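# Flip the stock's top card onto its matching pile

## Task

Pick the topmost rigid plywood card off the face-down stock, flip it so its face shows, and set it on the single pile whose top card has the opposite colour and a value exactly one greater, resting on that pile and nothing else. Everything else must stay where it was, and no other items may end up on the stacks. The result has to hold by itself once the robot lets go, and nothing the robot is touching at the end may sink when released.

## Robot and tools

ROBOT. A single six-joint arm with a two-finger parallel gripper. Joints, in column order: waist, shoulder, elbow, wrist pitch, wrist yaw, wrist roll. A seventh number sets the gripper opening. The arm's base may sit slightly tilted relative to the table.

FRAMES. The scene frame has its origin on the table surface straight beneath the arm's base, +z upward, and +y toward the left when facing along +x. end_effector_position (metres) and end_effector_quat_wxyz describe the pinch point, which lies midway between the finger pads, roughly 3 to 4 cm short of the fingertips. In the gripper's own frame the fingers extend along +x and close along y. The reported hand position may be inaccurate, especially when the arm is stretched out.

execute_actions. Argument "actions" is a list containing one item or nothing. An empty list ({"actions": []}) moves nothing and just reports the state. A motion item is {"rows": [[...]], "steps": N}, with N from 1 to 15 (default 15). Each control step lasts 1/30 s. Each row is used for one step, and the final row is reused if there are more steps than rows. A wait item is {"steps": N} without rows, N up to 300; it returns once N steps have elapsed since the previous result, and your reply time is included in that count. Optional "pictures": false leaves out camera images, which otherwise come with every result. A call that gets refused sends nothing to the arm.

ROW LAYOUT. One arm, so each row is a flat list of 7 numbers: six absolute joint target angles in radians (the same convention as the Joint positions line), followed by the gripper opening. Joints are targets, not offsets. Nominal ranges: waist -3.054 to 3.054, shoulder 0.000 to 3.142, elbow 0.000 to 2.356, wrist pitch -1.571 to 1.571, wrist yaw -1.571 to 1.571, wrist roll -3.142 to 3.142. A target more than 0.010 rad beyond a range end, and further out than the joint's last reported angle, gets the call refused. The true end may differ from the nominal one by up to 0.010 rad; targets beyond it are clipped, and the result may say "joint sent to its limit" (possibly about an earlier, still-running action). Lack of that message does not prove there is more room.

OPENING. A unitless value in [-1, 1], absolute: +1 fully open (0.088 m between pads), empty fingers touch near -0.80, and anything lower adds no further travel. Closing from fully open takes at least about 0.5 s. grip_measured reports the actual opening on this same scale. To hold something, keep commanding roughly 0.07 below grip_measured; a smaller margin gives a gentler hold. Readings can be offset by about 1 mm throughout, and while squeezing a hard part they read up to about 3 mm (0.061) narrower than the real gap. Parts thinner than about 3 mm are held with proportionally less force. Pad force tops out near 34 to 49 N, with a possible brief spike on first contact. grip_effort_n is the motor's output in newtons (negative = closing); it saturates around 83 N, includes friction and offset, and reads "n/a" when unavailable.

MOTION. Each step, a joint's target is kept within a set lead of its measured angle: 0.211 rad (waist, shoulder, elbow), 0.213 (wrist pitch), 0.267 (wrist yaw), 0.228 (wrist roll). If targets would put the hand more than 70 mm from where it is, all are scaled back. Friction may leave joints short of target, particularly at long reach, and tiny changes may not happen; check Joint positions after each move. While you think or wait, the arm keeps heading for the last row sent until it has nearly stopped or a step is HELD; only a new action pushes it further. Fingers still in motion finish moving.

RESULT LINES. Joint positions and Joint velocities list the six joints (rad, rad/s) and then the pad gap (m, m/s). Joint torques is the total drive output; External joint torques estimates resistance from outside forces (including friction and held weight), or says "no reading". "joint command not followed" means a clearance check altered or blocked targets (mounting blocks and posts count as arm). HELD marks steps where your row was not fully sent. MOTOR HOT warns from 50 °C; at 95 °C an OVER-TEMPERATURE FAULT holds the arm, and if it does not cool within 30 to 60 s the power drops and the arm goes limp. Keep loads short.

TORQUE FAULT. Contact torque reaching a joint's load limit (N m: waist 17, shoulder 21.1, elbow 21, wrist pitch 5.55, wrist yaw 5.53, wrist roll 5.19, held weight included) halts the arm for 10 s and drops the remainder of the call.

zoom_image: {"camera": name, "region": [x0, y0, x1, y1]} in image pixels, top-left origin, at most 504 by 504, giving a finer view of the latest image. Cameras: cam_head_left, cam_head_right, cam_high, cam_wrist, each 896x504. The wrist camera's nominal frame is link wrist_camera_optical (+z forward, +x image right, +y image down), which may be off by up to about 24 mm and 5 degrees.

read_manual: optional "section" (only "licences"); returns licence text, moves nothing.

finished_scene: {"scene": current scene number}. Replying without any tool call ends everything.

CAUTIONS. Loose parts may occasionally be nudged and held parts briefly pulled. Do not let anything leave the table, do not drop or slam the card, avoid hard pushes and collisions, and do not disturb the other piles. Let go and confirm the card stays put by itself before finishing. Smooth, efficient motion is preferred.

Each tool is called after "Emit:" as name([rows], argument=value, ...), one row to a line, values as JSON.

## Session

Emit:
execute_actions(actions=[])

Scene clock: 0.00 s of 4800.00 s.
end_effector_position=(+0.2821, +0.1080, +0.2671) grip_measured=+0.839 grip_effort_n=n/a end_effector_quat_wxyz=(+0.030, +0.732, -0.530, -0.427) end_effector_velocity=(-0.001, +0.002, -0.001) end_effector_angular_velocity=(+0.007, +0.009, +0.005)
Joint positions: [-0.038  1.561  1.491 -1.416  0.143 -2.374  0.08 ]
Joint velocities: [ 0.002 -0.002  0.002 -0.007 -0.007 -0.007 -0.   ]
Joint torques (N m, as the arm reports them, + toward a larger angle): no reading
External joint torques (N m, as the arm's controller estimates them; a push from outside toward a larger angle lowers the number): no reading
Motor temperatures (°C, as the motors report them): [29 27 29 28 27 26]
Heat: hottest waist 29 °C (+0.0 °C/min).

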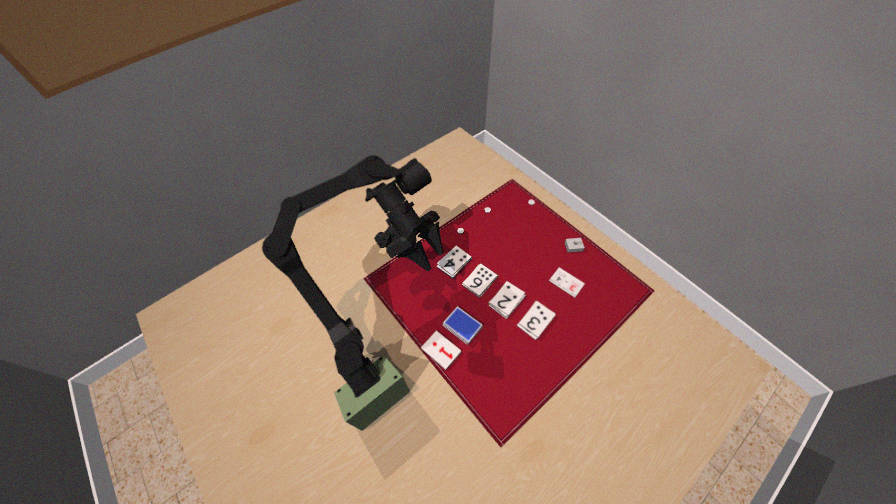

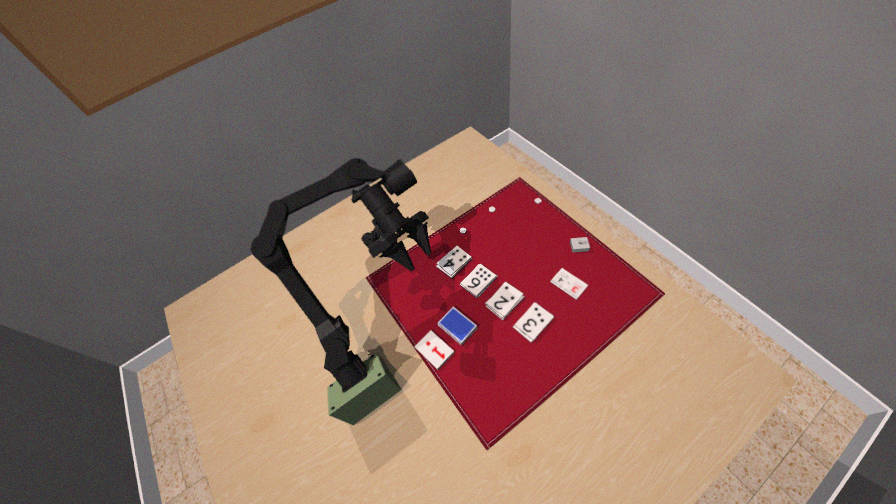

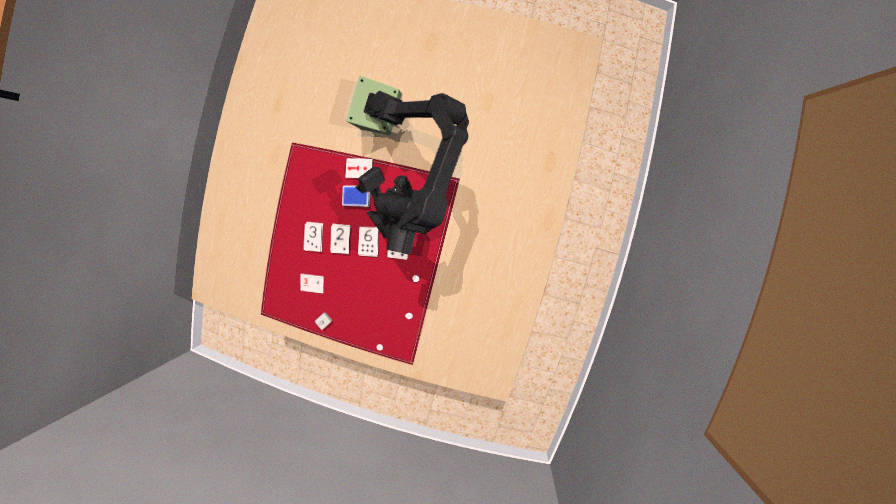

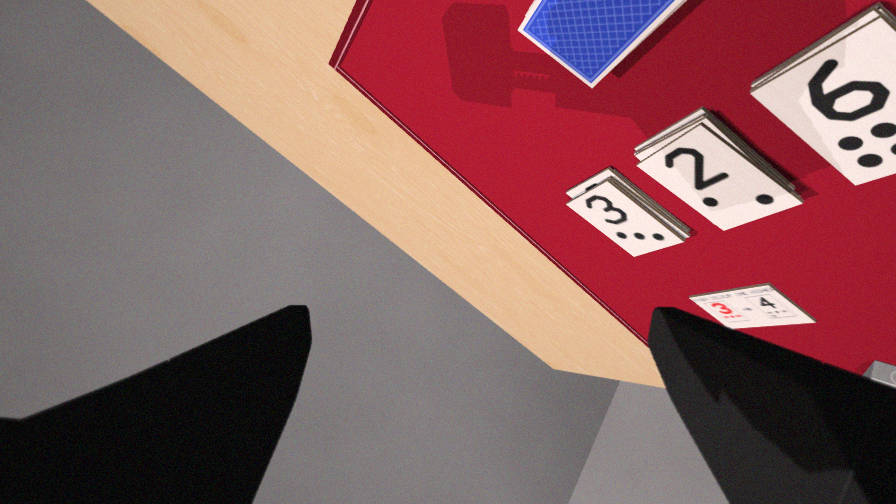

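Emit:
execute_actions([
  {"rows":[[0.346,1.7,1.3,-1.1,0.181,1.92,1]]},
], pictures=false)

Emit:
execute_actions([
  {"steps":45},
], pictures=false)

Emit:
execute_actions([
  {"rows":[[0.346,1.863,1.225,-1.0,0.181,1.92,1]]},
], pictures=false)

Emit:
execute_actions([
  {"steps":15},
])

Scene clock: 77.47 s of 4800.00 s.
end_effector_position=(+0.3118, +0.1314, +0.1280) grip_measured=+0.999 grip_effort_n=15.6 end_effector_quat_wxyz=(-0.135, +0.738, -0.593, -0.292) end_effector_velocity=(-0.008, -0.013, +0.000) end_effector_angular_velocity=(+0.211, -1.439, -1.118)
Joint positions: [ 0.347  1.697  1.308 -1.105  0.178 -1.551  0.088]
Joint velocities: [-0.017  0.002 -0.032 -0.007  0.007  1.824  0.   ]
Joint torques (N m, as the arm reports them, + toward a larger angle): [-5.65 -5.55  2.25  0.18  0.69  0.08]
External joint torques (N m, as the arm's controller estimates them; a push from outside toward a larger angle lowers the number): [-0.86  0.06 -1.16  0.26  0.18  0.1 ]
Motor temperatures (°C, as the motors report them): [33 29 31 28 28 26]
Heat: hottest waist 33 °C (+2.0 °C/min).
Steps of this call (steps 1 to 90: nothing new was sent; then 73.97 s passed at rest; steps 91 to 105: all 15 steps of this action). Readings (joint positions):
91: [-0.031 1.568 1.477 -1.398 0.152 -2.350]
92: [-0.001 1.572 1.451 -1.352 0.162 -2.304]
94: [0.080 1.613 1.400 -1.265 0.165 -2.213]
98: [0.272 1.690 1.323 -1.143 0.173 -1.983]
105: the state above

Scene clock: 78.97 s of 4800.00 s.
end_effector_position=(+0.3122, +0.1313, +0.1278) grip_measured=+1.000 grip_effort_n=15.1 end_effector_quat_wxyz=(+0.751, +0.003, +0.391, -0.532) end_effector_velocity=(-0.004, -0.000, -0.002) end_effector_angular_velocity=(+0.249, -1.428, -1.084)
Joint positions: [ 0.347  1.697  1.307 -1.102  0.178  1.238  0.088]
Joint velocities: [-0.002 -0.002 -0.007 -0.007 -0.022  1.81  -0.   ]
Joint torques (N m, as the arm reports them, + toward a larger angle): [-5.62 -5.53  2.13  0.18  0.76  0.12]
External joint torques (N m, as the arm's controller estimates them; a push from outside toward a larger angle lowers the number): [-0.72  0.16 -1.29  0.25  0.2   0.09]
Motor temperatures (°C, as the motors report them): [33 29 31 28 28 26]
Heat: hottest waist 33 °C (+2.0 °C/min).
Steps of this call (steps 1 to 45: the robot went on to your last target). Readings (joint positions):
1: [0.347 1.697 1.307 -1.104 0.178 -1.489]
2: [0.347 1.697 1.307 -1.104 0.178 -1.428]
4: [0.347 1.697 1.307 -1.102 0.178 -1.305]
8: [0.347 1.697 1.307 -1.102 0.178 -1.056]
45: the state above

Scene clock: 79.47 s of 4800.00 s.
end_effector_position=(+0.3069, +0.0812, +0.0807) grip_measured=+1.000 grip_effort_n=14.7 end_effector_quat_wxyz=(+0.672, +0.210, +0.203, -0.680) end_effector_velocity=(-0.001, -0.000, +0.003) end_effector_angular_velocity=(-0.009, -0.117, -0.079)
Joint positions: [ 0.347  1.862  1.225 -1.002  0.181  1.904  0.088]
Joint velocities: [-0.002 -0.007 -0.002 -0.007  0.007  0.139 -0.   ]
Joint torques (N m, as the arm reports them, + toward a larger angle): [-6.03 -5.89  2.21 -0.04  0.63  0.11]
External joint torques (N m, as the arm's controller estimates them; a push from outside toward a larger angle lowers the number): [-0.75 -0.07 -0.54  0.24  0.06  0.1 ]
Motor temperatures (°C, as the motors report them): [33 29 31 28 28 26]
Heat: hottest waist 33 °C (+2.0 °C/min).
Steps of this call (steps 1 to 15: all 15 steps of this action). Readings (joint positions):
1: [0.347 1.712 1.299 -1.090 0.179 1.300]
2: [0.347 1.732 1.289 -1.057 0.181 1.362]
4: [0.347 1.798 1.266 -1.020 0.181 1.485]
8: [0.347 1.863 1.223 -1.011 0.181 1.732]
15: the state above

Scene clock: 79.97 s of 4800.00 s.
end_effector_position=(+0.3070, +0.0812, +0.0807) grip_measured=+1.000 grip_effort_n=14.7 end_effector_quat_wxyz=(+0.671, +0.215, +0.198, -0.681) end_effector_velocity=(-0.002, -0.000, +0.000) end_effector_angular_velocity=(+0.005, +0.023, +0.004)
Joint positions: [ 0.347  1.862  1.225 -1.001  0.181  1.918  0.088]
Joint velocities: [-0.002 -0.002 -0.002 -0.007 -0.007 -0.022 -0.   ]
Joint torques (N m, as the arm reports them, + toward a larger angle): [-6.03 -5.92  2.25 -0.04  0.63  0.11]
External joint torques (N m, as the arm's controller estimates them; a push from outside toward a larger angle lowers the number): [-0.75 -0.13 -0.49  0.23  0.06  0.1 ]
Motor temperatures (°C, as the motors report them): [33 29 31 28 28 26]
Heat: hottest waist 33 °C (+2.0 °C/min).
Steps of this call (steps 1 to 15: the robot went on to your last target). Readings (joint positions):
1: [0.347 1.862 1.225 -1.001 0.181 1.908]
2: [0.347 1.862 1.225 -1.001 0.181 1.911]
4: [0.347 1.862 1.225 -1.001 0.181 1.915]
8: [0.347 1.862 1.225 -1.001 0.181 1.917]
15: the state above

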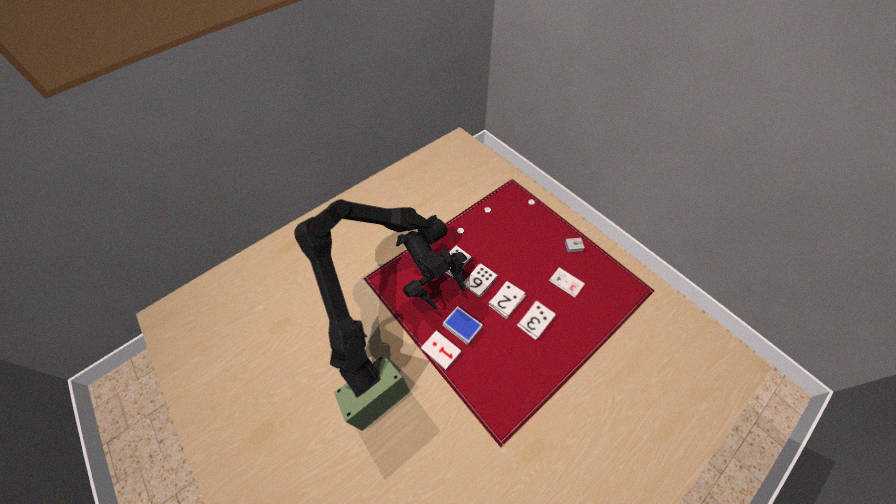

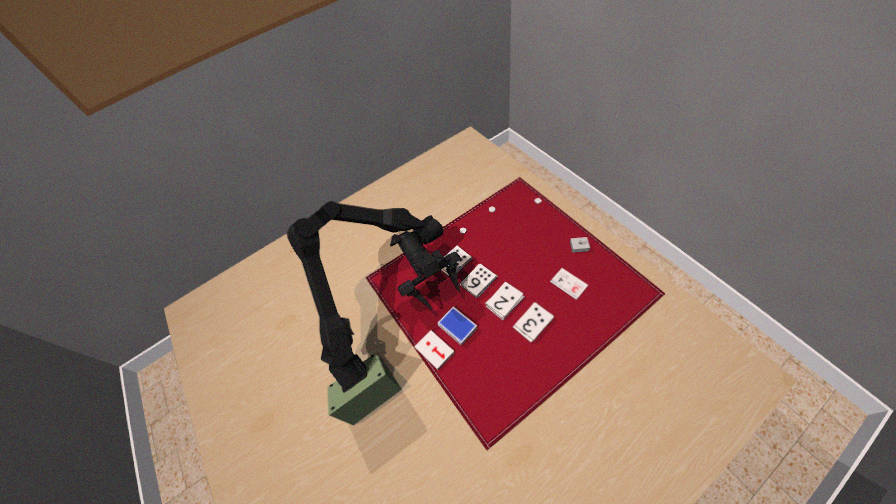

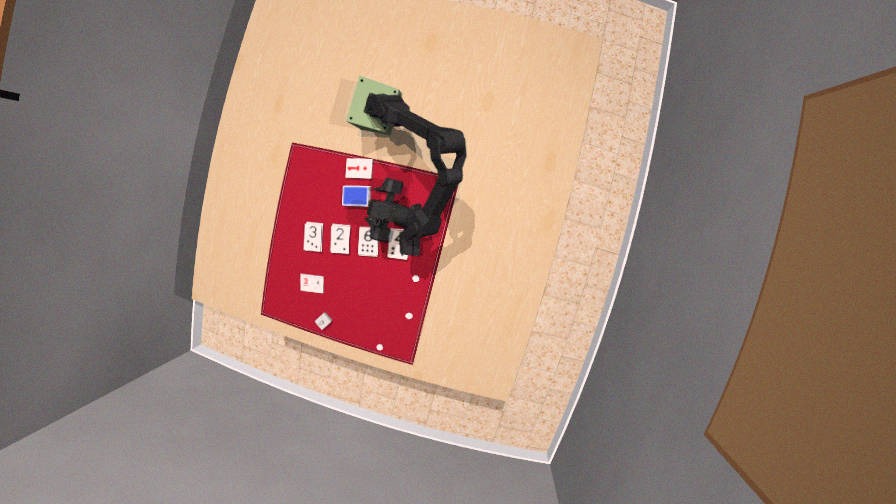

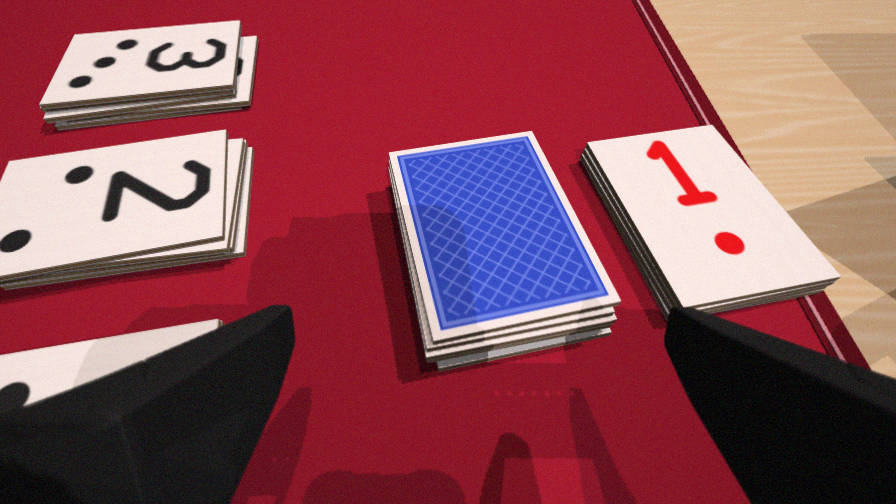

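Emit:
zoom_image(camera="cam_wrist", region=[360,120,700,400])

Emit:
zoom_image(camera="cam_head_left", region=[400,250,580,380])

Region (360, 120, 700, 400) of cam_wrist's 896x504 image, scaled by 1.482, with more detail than that image has; it fills the top 415 rows of this view, and the rest is white.

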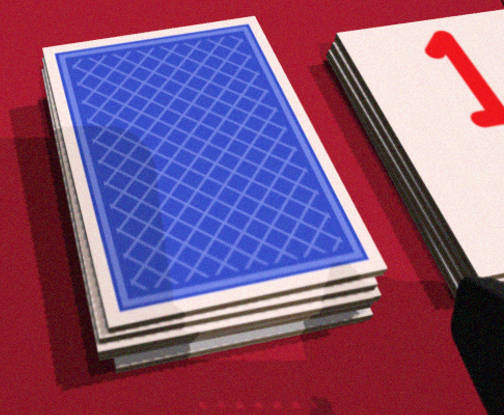

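Region (400, 250, 580, 380) of cam_head_left's 896x504 image, scaled by 2.800, with more detail than that image has.

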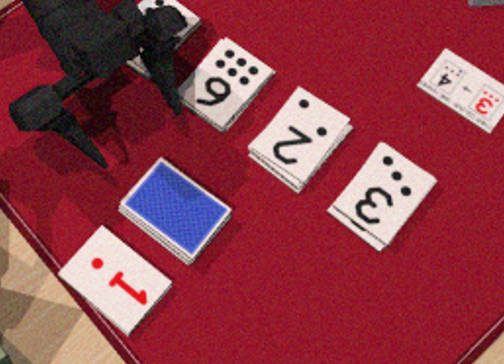

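Emit:
execute_actions([
  {"rows":[[0.33,1.75,0.95,-0.6,0.228,1.70,1]],"steps":12},
], pictures=false)

Emit:
execute_actions([
  {"rows":[[0.309,1.747,0.807,-0.489,0.228,1.70,1]]},
])

Scene clock: 106.10 s of 4800.00 s.
end_effector_position=(+0.3131, +0.0552, +0.0682) grip_measured=+1.000 grip_effort_n=15.1 end_effector_quat_wxyz=(+0.756, +0.187, +0.227, -0.585) end_effector_velocity=(+0.013, +0.007, +0.004) end_effector_angular_velocity=(+0.016, -0.046, +0.091)
Joint positions: [ 0.333  1.762  0.96  -0.611  0.224  1.705  0.088]
Joint velocities: [-0.002 -0.042 -0.032  0.095  0.007 -0.037  0.   ]
Joint torques (N m, as the arm reports them, + toward a larger angle): [-5.66 -6.44  1.35  0.24  0.79 -0.07]
External joint torques (N m, as the arm's controller estimates them; a push from outside toward a larger angle lowers the number): [-0.84 -1.45 -1.13  0.24  0.21 -0.08]
Motor temperatures (°C, as the motors report them): [35 31 30 28 28 26]
Heat: hottest waist 35 °C (+3.0 °C/min).
Steps of this call (steps 1 to 15: the robot went on to your last target; steps 16 to 90: nothing new was sent; then 22.73 s passed at rest; steps 91 to 102: all 12 steps of this action). Readings (joint positions):
91: [0.347 1.849 1.199 -0.961 0.187 1.882]
92: [0.346 1.822 1.143 -0.885 0.199 1.823]
94: [0.339 1.780 1.044 -0.790 0.213 1.760]
98: [0.333 1.771 0.969 -0.644 0.222 1.715]
102: the state above

Scene clock: 106.60 s of 4800.00 s.
end_effector_position=(+0.2890, +0.0261, +0.0589) grip_measured=+1.000 grip_effort_n=14.7 end_effector_quat_wxyz=(+0.750, +0.188, +0.222, -0.594) end_effector_velocity=(+0.009, +0.001, +0.002) end_effector_angular_velocity=(+0.003, -0.030, +0.028)
Joint positions: [ 0.312  1.75   0.813 -0.491  0.225  1.702  0.088]
Joint velocities: [-0.007 -0.002  0.002  0.037  0.007 -0.007 -0.   ]
Joint torques (N m, as the arm reports them, + toward a larger angle): [-5.28 -5.06  1.21  0.28  0.78 -0.07]
External joint torques (N m, as the arm's controller estimates them; a push from outside toward a larger angle lowers the number): [-0.75 -0.41 -1.19  0.21  0.18 -0.07]
Motor temperatures (°C, as the motors report them): [35 31 30 28 28 26]
Heat: hottest waist 35 °C (+3.0 °C/min).
Steps of this call (steps 1 to 15: all 15 steps of this action). Readings (joint positions):
1: [0.332 1.759 0.941 -0.583 0.225 1.704]
2: [0.329 1.751 0.910 -0.542 0.225 1.703]
4: [0.319 1.747 0.856 -0.526 0.225 1.703]
8: [0.312 1.750 0.814 -0.499 0.225 1.703]
15: the state above

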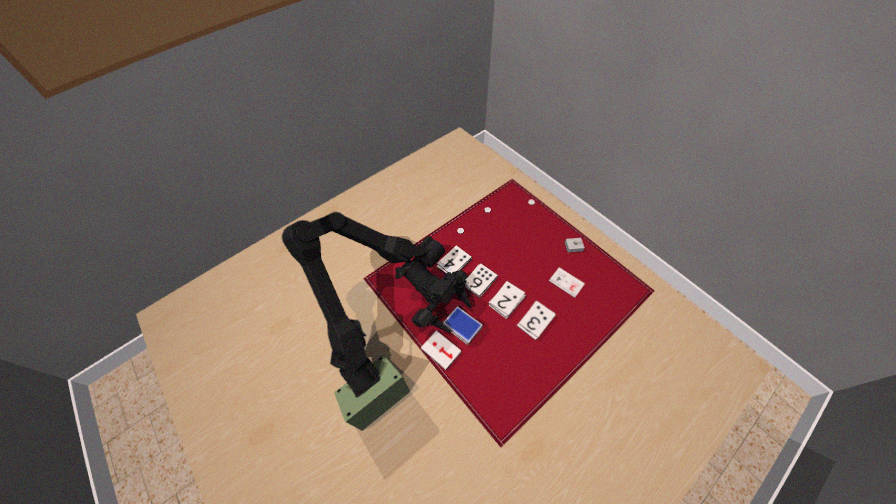

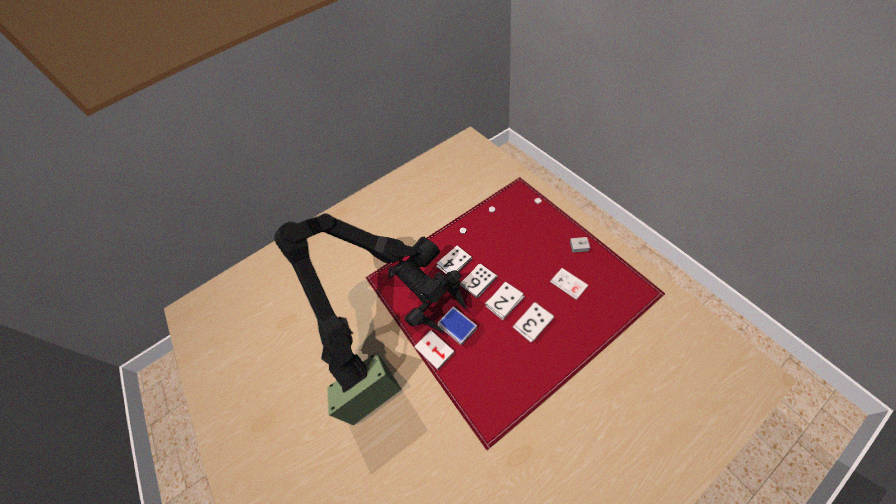

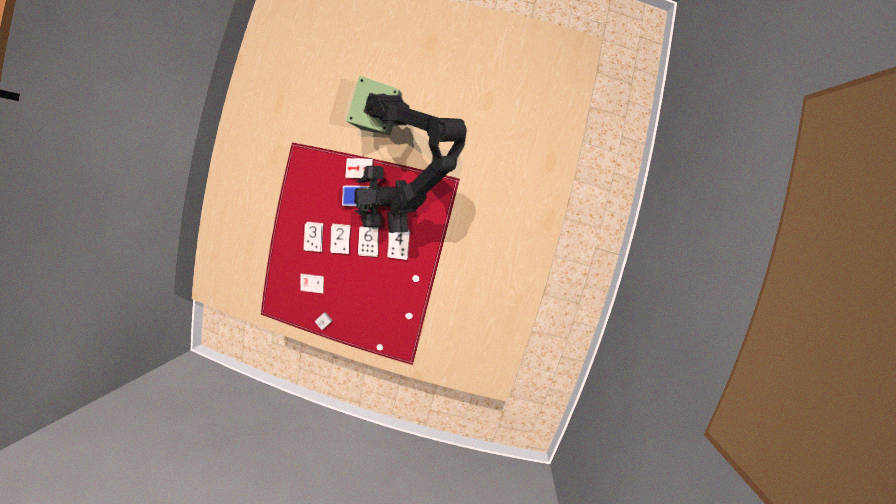

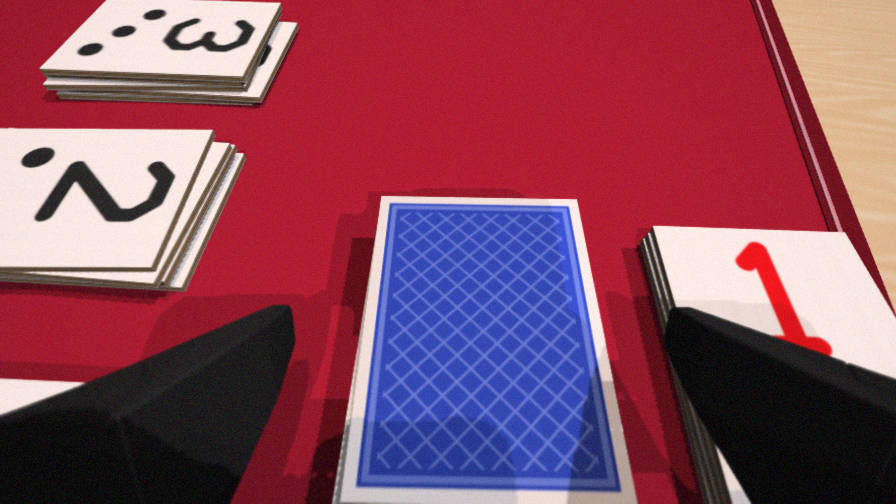

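Emit:
execute_actions([
  {"rows":[[0.309,1.747,0.807,-0.489,0.228,1.70,0.2]]},
])

Scene clock: 113.07 s of 4800.00 s.
end_effector_position=(+0.2890, +0.0260, +0.0588) grip_measured=+0.207 grip_effort_n=-15.6 end_effector_quat_wxyz=(+0.750, +0.188, +0.222, -0.594) end_effector_velocity=(-0.007, -0.002, +0.000) end_effector_angular_velocity=(-0.005, +0.031, -0.023)
Joint positions: [ 0.312  1.75   0.813 -0.491  0.225  1.702  0.049]
Joint velocities: [-0.002  0.002  0.002 -0.037 -0.007 -0.007 -0.002]
Joint torques (N m, as the arm reports them, + toward a larger angle): [-5.28 -5.04  1.21  0.29  0.78 -0.06]
External joint torques (N m, as the arm's controller estimates them; a push from outside toward a larger angle lowers the number): [-0.78 -0.45 -1.05  0.26  0.19 -0.07]
Motor temperatures (°C, as the motors report them): [35 31 30 28 28 26]
Heat: hottest waist 35 °C (+3.0 °C/min).
Steps of this call (steps 1 to 15: the robot went on to your last target; steps 16 to 90: nothing new was sent; then 2.97 s passed at rest; steps 91 to 105: all 15 steps of this action). Readings (joint positions):
91: [0.312 1.750 0.813 -0.491 0.225 1.702]
92: [0.312 1.750 0.813 -0.491 0.225 1.702]
94: [0.312 1.750 0.813 -0.491 0.225 1.702]
98: [0.312 1.750 0.813 -0.491 0.225 1.702]
105: the state above

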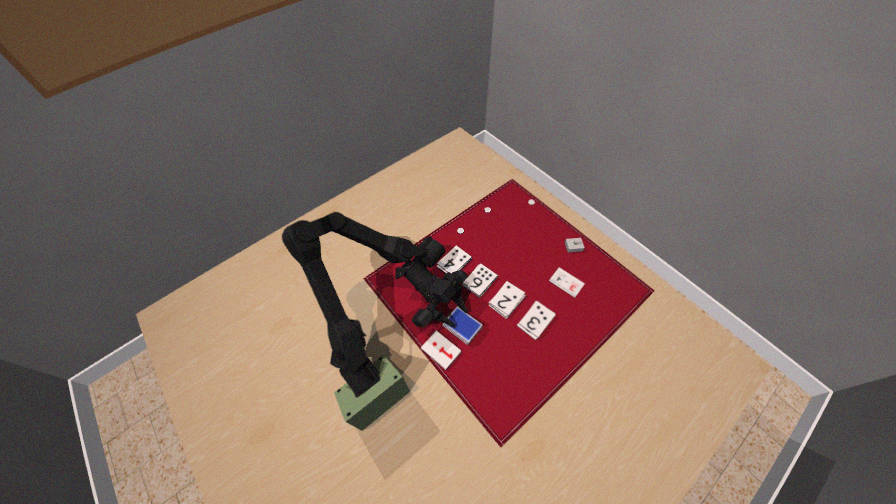

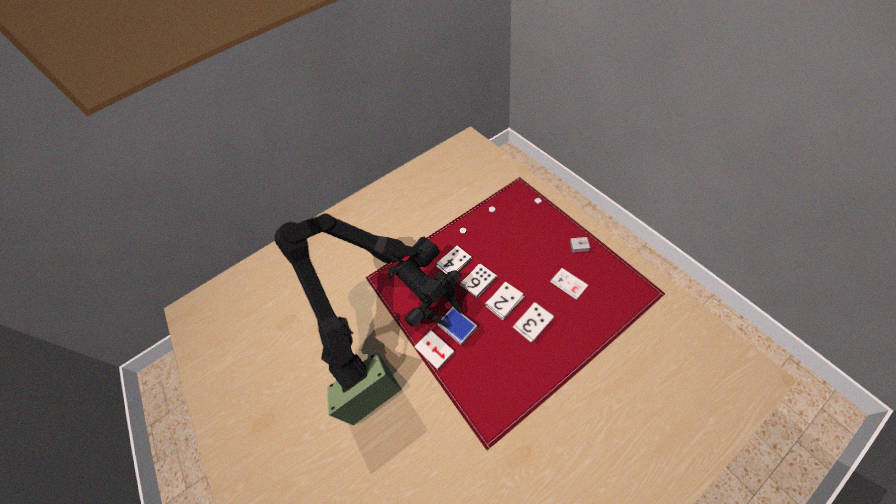

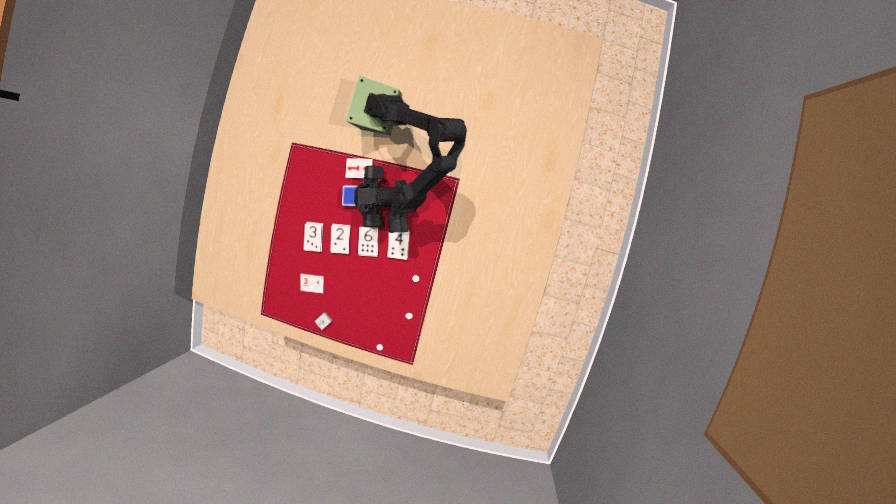

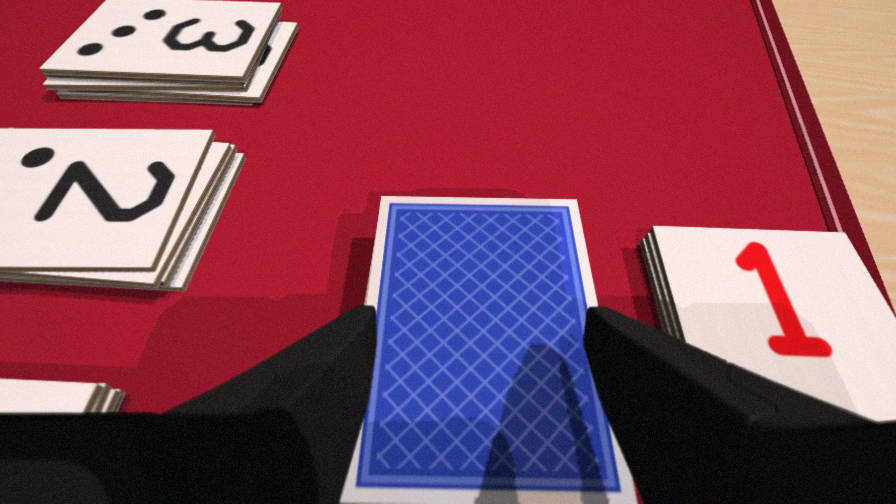

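Emit:
execute_actions([
  {"rows":[[0.326,1.768,0.807,-0.471,0.228,1.714,0.2]]},
], pictures=false)

Emit:
execute_actions([
  {"rows":[[0.333,1.777,0.807,-0.462,0.228,1.72,0.2]],"steps":10},
], pictures=false)

Emit:
execute_actions([
  {"rows":[[0.340,1.786,0.807,-0.453,0.228,1.727,0.2]],"steps":10},
])

Scene clock: 122.80 s of 4800.00 s.
end_effector_position=(+0.2906, +0.0274, +0.0540) grip_measured=+0.203 grip_effort_n=-15.6 end_effector_quat_wxyz=(+0.752, +0.190, +0.223, -0.590) end_effector_velocity=(+0.001, +0.000, -0.000) end_effector_angular_velocity=(+0.008, +0.001, +0.007)
Joint positions: [ 0.325  1.76   0.812 -0.473  0.226  1.712  0.049]
Joint velocities: [-0.002 -0.002 -0.002  0.007 -0.007 -0.007 -0.   ]
Joint torques (N m, as the arm reports them, + toward a larger angle): [-4.88 -3.63  1.22  0.29  0.75  0.11]
External joint torques (N m, as the arm's controller estimates them; a push from outside toward a larger angle lowers the number): [-0.35  1.04 -1.02  0.24  0.16  0.1 ]
Motor temperatures (°C, as the motors report them): [35 31 30 28 28 26]
Heat: hottest waist 35 °C (+2.0 °C/min).
Steps of this call (steps 1 to 15: the robot went on to your last target; steps 16 to 90: nothing new was sent; then 6.23 s passed at rest; steps 91 to 105: all 15 steps of this action). Readings (joint positions):
91: [0.312 1.750 0.812 -0.489 0.225 1.703]
92: [0.315 1.751 0.812 -0.483 0.226 1.704]
94: [0.321 1.755 0.812 -0.477 0.226 1.708]
98: [0.325 1.759 0.812 -0.474 0.226 1.711]
105: the state above

Scene clock: 123.13 s of 4800.00 s.
end_effector_position=(+0.2910, +0.0275, +0.0510) grip_measured=+0.203 grip_effort_n=-15.6 end_effector_quat_wxyz=(+0.753, +0.190, +0.224, -0.590) end_effector_velocity=(-0.002, -0.000, -0.000) end_effector_angular_velocity=(+0.006, -0.000, -0.012)
Joint positions: [ 0.332  1.769  0.812 -0.464  0.226  1.718  0.049]
Joint velocities: [-0.002 -0.002 -0.002 -0.007 -0.007  0.007  0.   ]
Joint torques (N m, as the arm reports them, + toward a larger angle): [-4.92 -3.62  1.22  0.27  0.75  0.1 ]
External joint torques (N m, as the arm's controller estimates them; a push from outside toward a larger angle lowers the number): [-0.38  1.04 -0.9   0.25  0.16  0.09]
Motor temperatures (°C, as the motors report them): [35 31 30 28 28 26]
Heat: hottest waist 35 °C (+2.0 °C/min).
Steps of this call (steps 1 to 10: all 10 steps of this action). Readings (joint positions):
1: [0.325 1.761 0.812 -0.472 0.226 1.713]
2: [0.326 1.762 0.812 -0.469 0.226 1.715]
4: [0.330 1.766 0.812 -0.466 0.226 1.716]
8: [0.332 1.769 0.812 -0.464 0.226 1.717]
10: the state above

Scene clock: 123.47 s of 4800.00 s.
end_effector_position=(+0.2916, +0.0271, +0.0491) grip_measured=+0.203 grip_effort_n=-15.6 end_effector_quat_wxyz=(+0.753, +0.190, +0.222, -0.589) end_effector_velocity=(+0.000, -0.003, +0.003) end_effector_angular_velocity=(-0.024, +0.002, -0.000)
Joint positions: [ 0.336  1.775  0.812 -0.457  0.229  1.724  0.049]
Joint velocities: [-0.002  0.002  0.002 -0.007  0.022 -0.007 -0.   ]
Joint torques (N m, as the arm reports them, + toward a larger angle): [-4.74 -3.4   1.12  0.41  0.61  0.14]
External joint torques (N m, as the arm's controller estimates them; a push from outside toward a larger angle lowers the number): [-0.17  1.26 -0.95  0.39  0.02  0.14]
Motor temperatures (°C, as the motors report them): [35 31 30 28 28 26]
Heat: hottest waist 35 °C (+2.0 °C/min).
Steps of this call (steps 1 to 10: all 10 steps of this action). Readings (joint positions):
1: [0.332 1.770 0.812 -0.463 0.226 1.719]
2: [0.333 1.771 0.812 -0.460 0.226 1.721]
4: [0.336 1.775 0.812 -0.457 0.228 1.722]
8: [0.336 1.775 0.812 -0.457 0.229 1.724]
10: the state above

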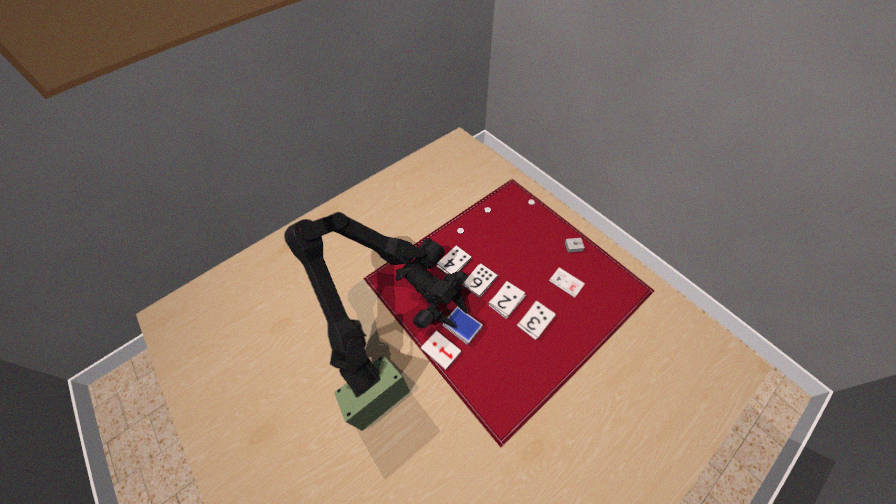

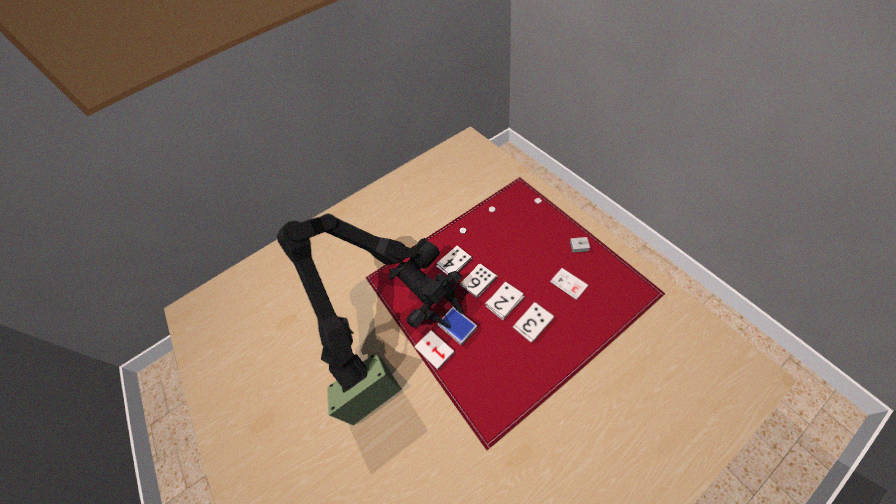

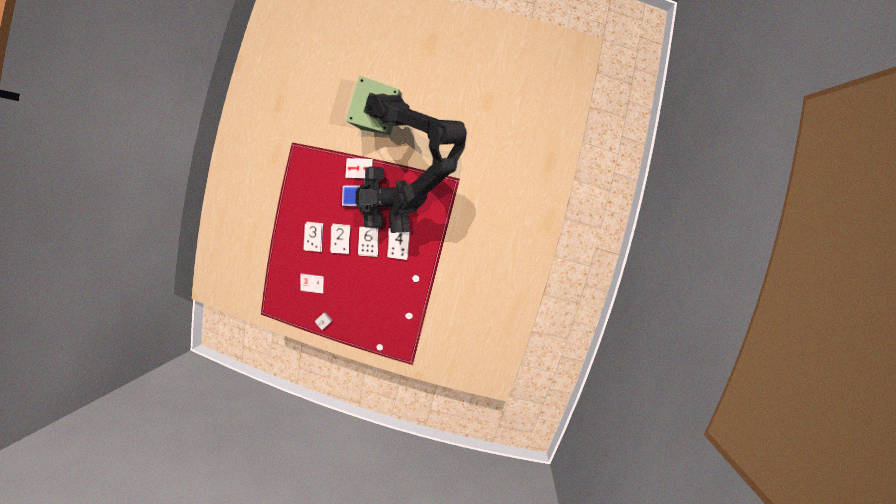

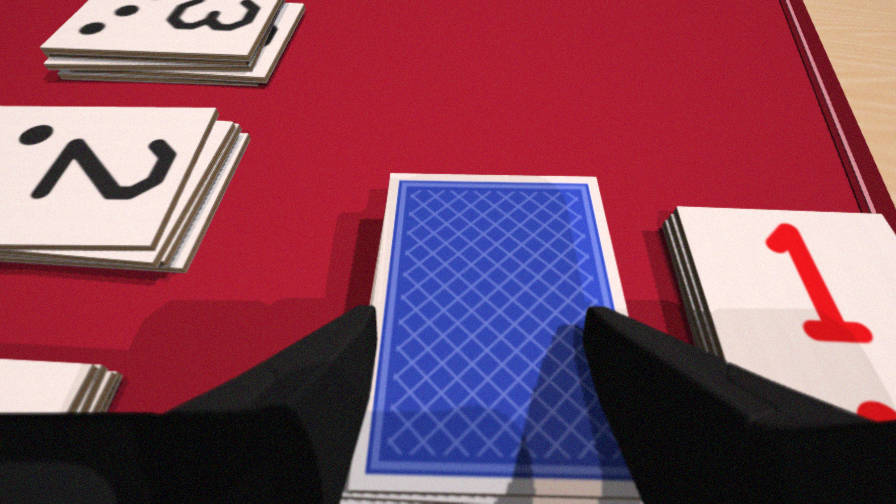

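Emit:
execute_actions([
  {"rows":[[0.326,1.75,0.792,-0.47,0.228,1.714,0.2],[0.326,1.75,0.792,-0.47,0.228,1.714,0.2],[0.326,1.75,0.792,-0.47,0.228,1.714,0.2],[0.326,1.75,0.792,-0.47,0.228,1.714,0.2],[0.326,1.75,0.792,-0.47,0.228,1.714,0.75]]},
], pictures=false)

Emit:
execute_actions([
  {"rows":[[0.344,1.778,0.792,-0.446,0.228,1.73,0.75]]},
])

Scene clock: 133.37 s of 4800.00 s.
end_effector_position=(+0.2862, +0.0251, +0.0521) grip_measured=+0.736 grip_effort_n=15.6 end_effector_quat_wxyz=(+0.751, +0.186, +0.223, -0.593) end_effector_velocity=(-0.005, -0.001, +0.000) end_effector_angular_velocity=(-0.001, +0.021, -0.013)
Joint positions: [ 0.33   1.76   0.797 -0.468  0.229  1.716  0.075]
Joint velocities: [-0.002 -0.002 -0.002 -0.022 -0.007 -0.007  0.006]
Joint torques (N m, as the arm reports them, + toward a larger angle): [-5.33 -6.03  1.05  0.01  0.61 -0.06]
External joint torques (N m, as the arm's controller estimates them; a push from outside toward a larger angle lowers the number): [-0.87 -1.42 -1.09 -0.01  0.02 -0.07]
Motor temperatures (°C, as the motors report them): [35 30 30 28 28 26]
Heat: hottest waist 35 °C (+2.0 °C/min).
Steps of this call (steps 1 to 15: the robot went on to your last target; steps 16 to 90: nothing new was sent; then 6.40 s passed at rest; steps 91 to 105: all 15 steps of this action). Readings (joint positions):
91: [0.336 1.775 0.810 -0.457 0.229 1.724]
92: [0.335 1.772 0.808 -0.457 0.229 1.723]
94: [0.333 1.766 0.801 -0.465 0.229 1.720]
98: [0.330 1.762 0.798 -0.467 0.229 1.717]
105: the state above

Scene clock: 133.87 s of 4800.00 s.
end_effector_position=(+0.2884, +0.0267, +0.0475) grip_measured=+0.747 grip_effort_n=15.6 end_effector_quat_wxyz=(+0.754, +0.190, +0.223, -0.589) end_effector_velocity=(-0.002, +0.000, -0.003) end_effector_angular_velocity=(+0.023, -0.002, -0.007)
Joint positions: [ 0.342  1.77   0.797 -0.448  0.229  1.728  0.076]
Joint velocities: [-0.002 -0.002 -0.007  0.007 -0.022  0.007 -0.   ]
Joint torques (N m, as the arm reports them, + toward a larger angle): [-4.84 -3.67  1.12  0.28  0.61  0.11]
External joint torques (N m, as the arm's controller estimates them; a push from outside toward a larger angle lowers the number): [-0.35  0.99 -0.97  0.25  0.02  0.1 ]
Motor temperatures (°C, as the motors report them): [35 30 30 28 28 26]
Heat: hottest waist 35 °C (+2.0 °C/min).
Steps of this call (steps 1 to 15: all 15 steps of this action). Readings (joint positions):
1: [0.331 1.760 0.797 -0.467 0.229 1.717]
2: [0.333 1.761 0.797 -0.462 0.229 1.720]
4: [0.338 1.765 0.797 -0.453 0.229 1.724]
8: [0.342 1.769 0.797 -0.449 0.229 1.727]
15: the state above

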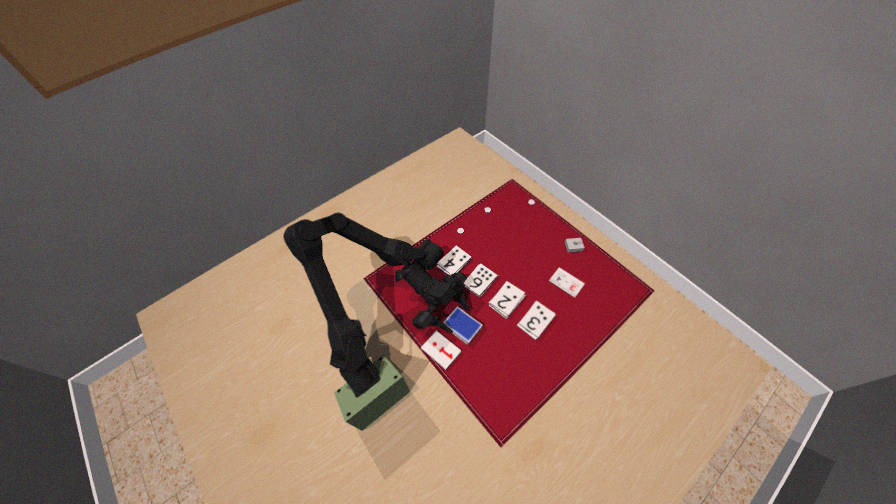

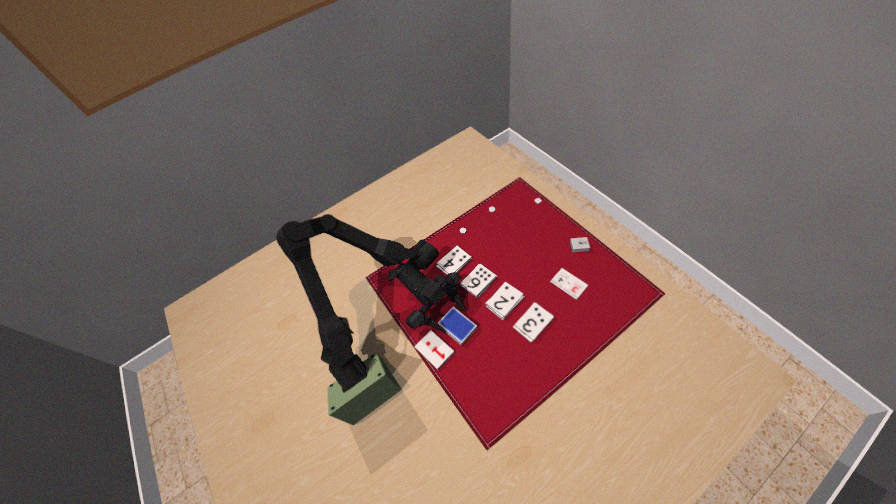

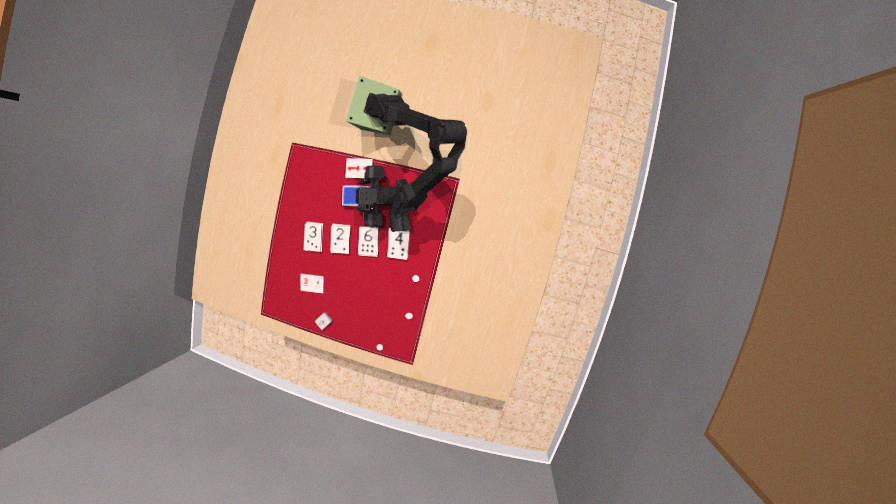

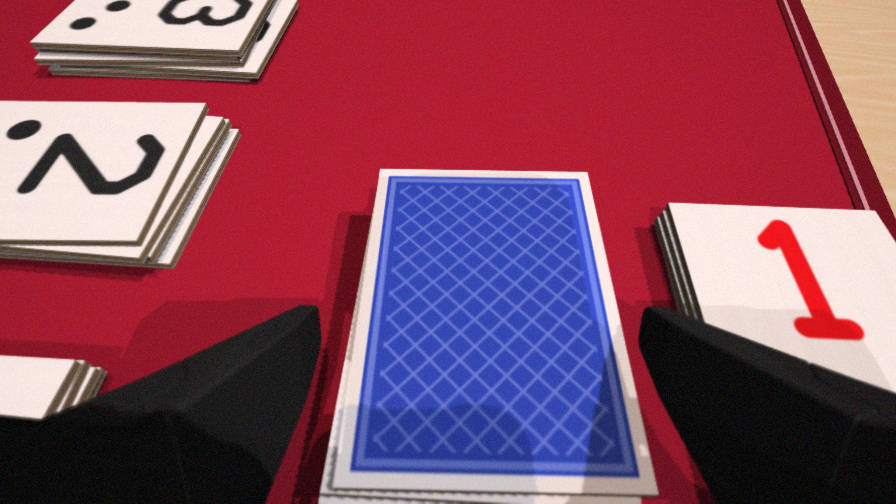

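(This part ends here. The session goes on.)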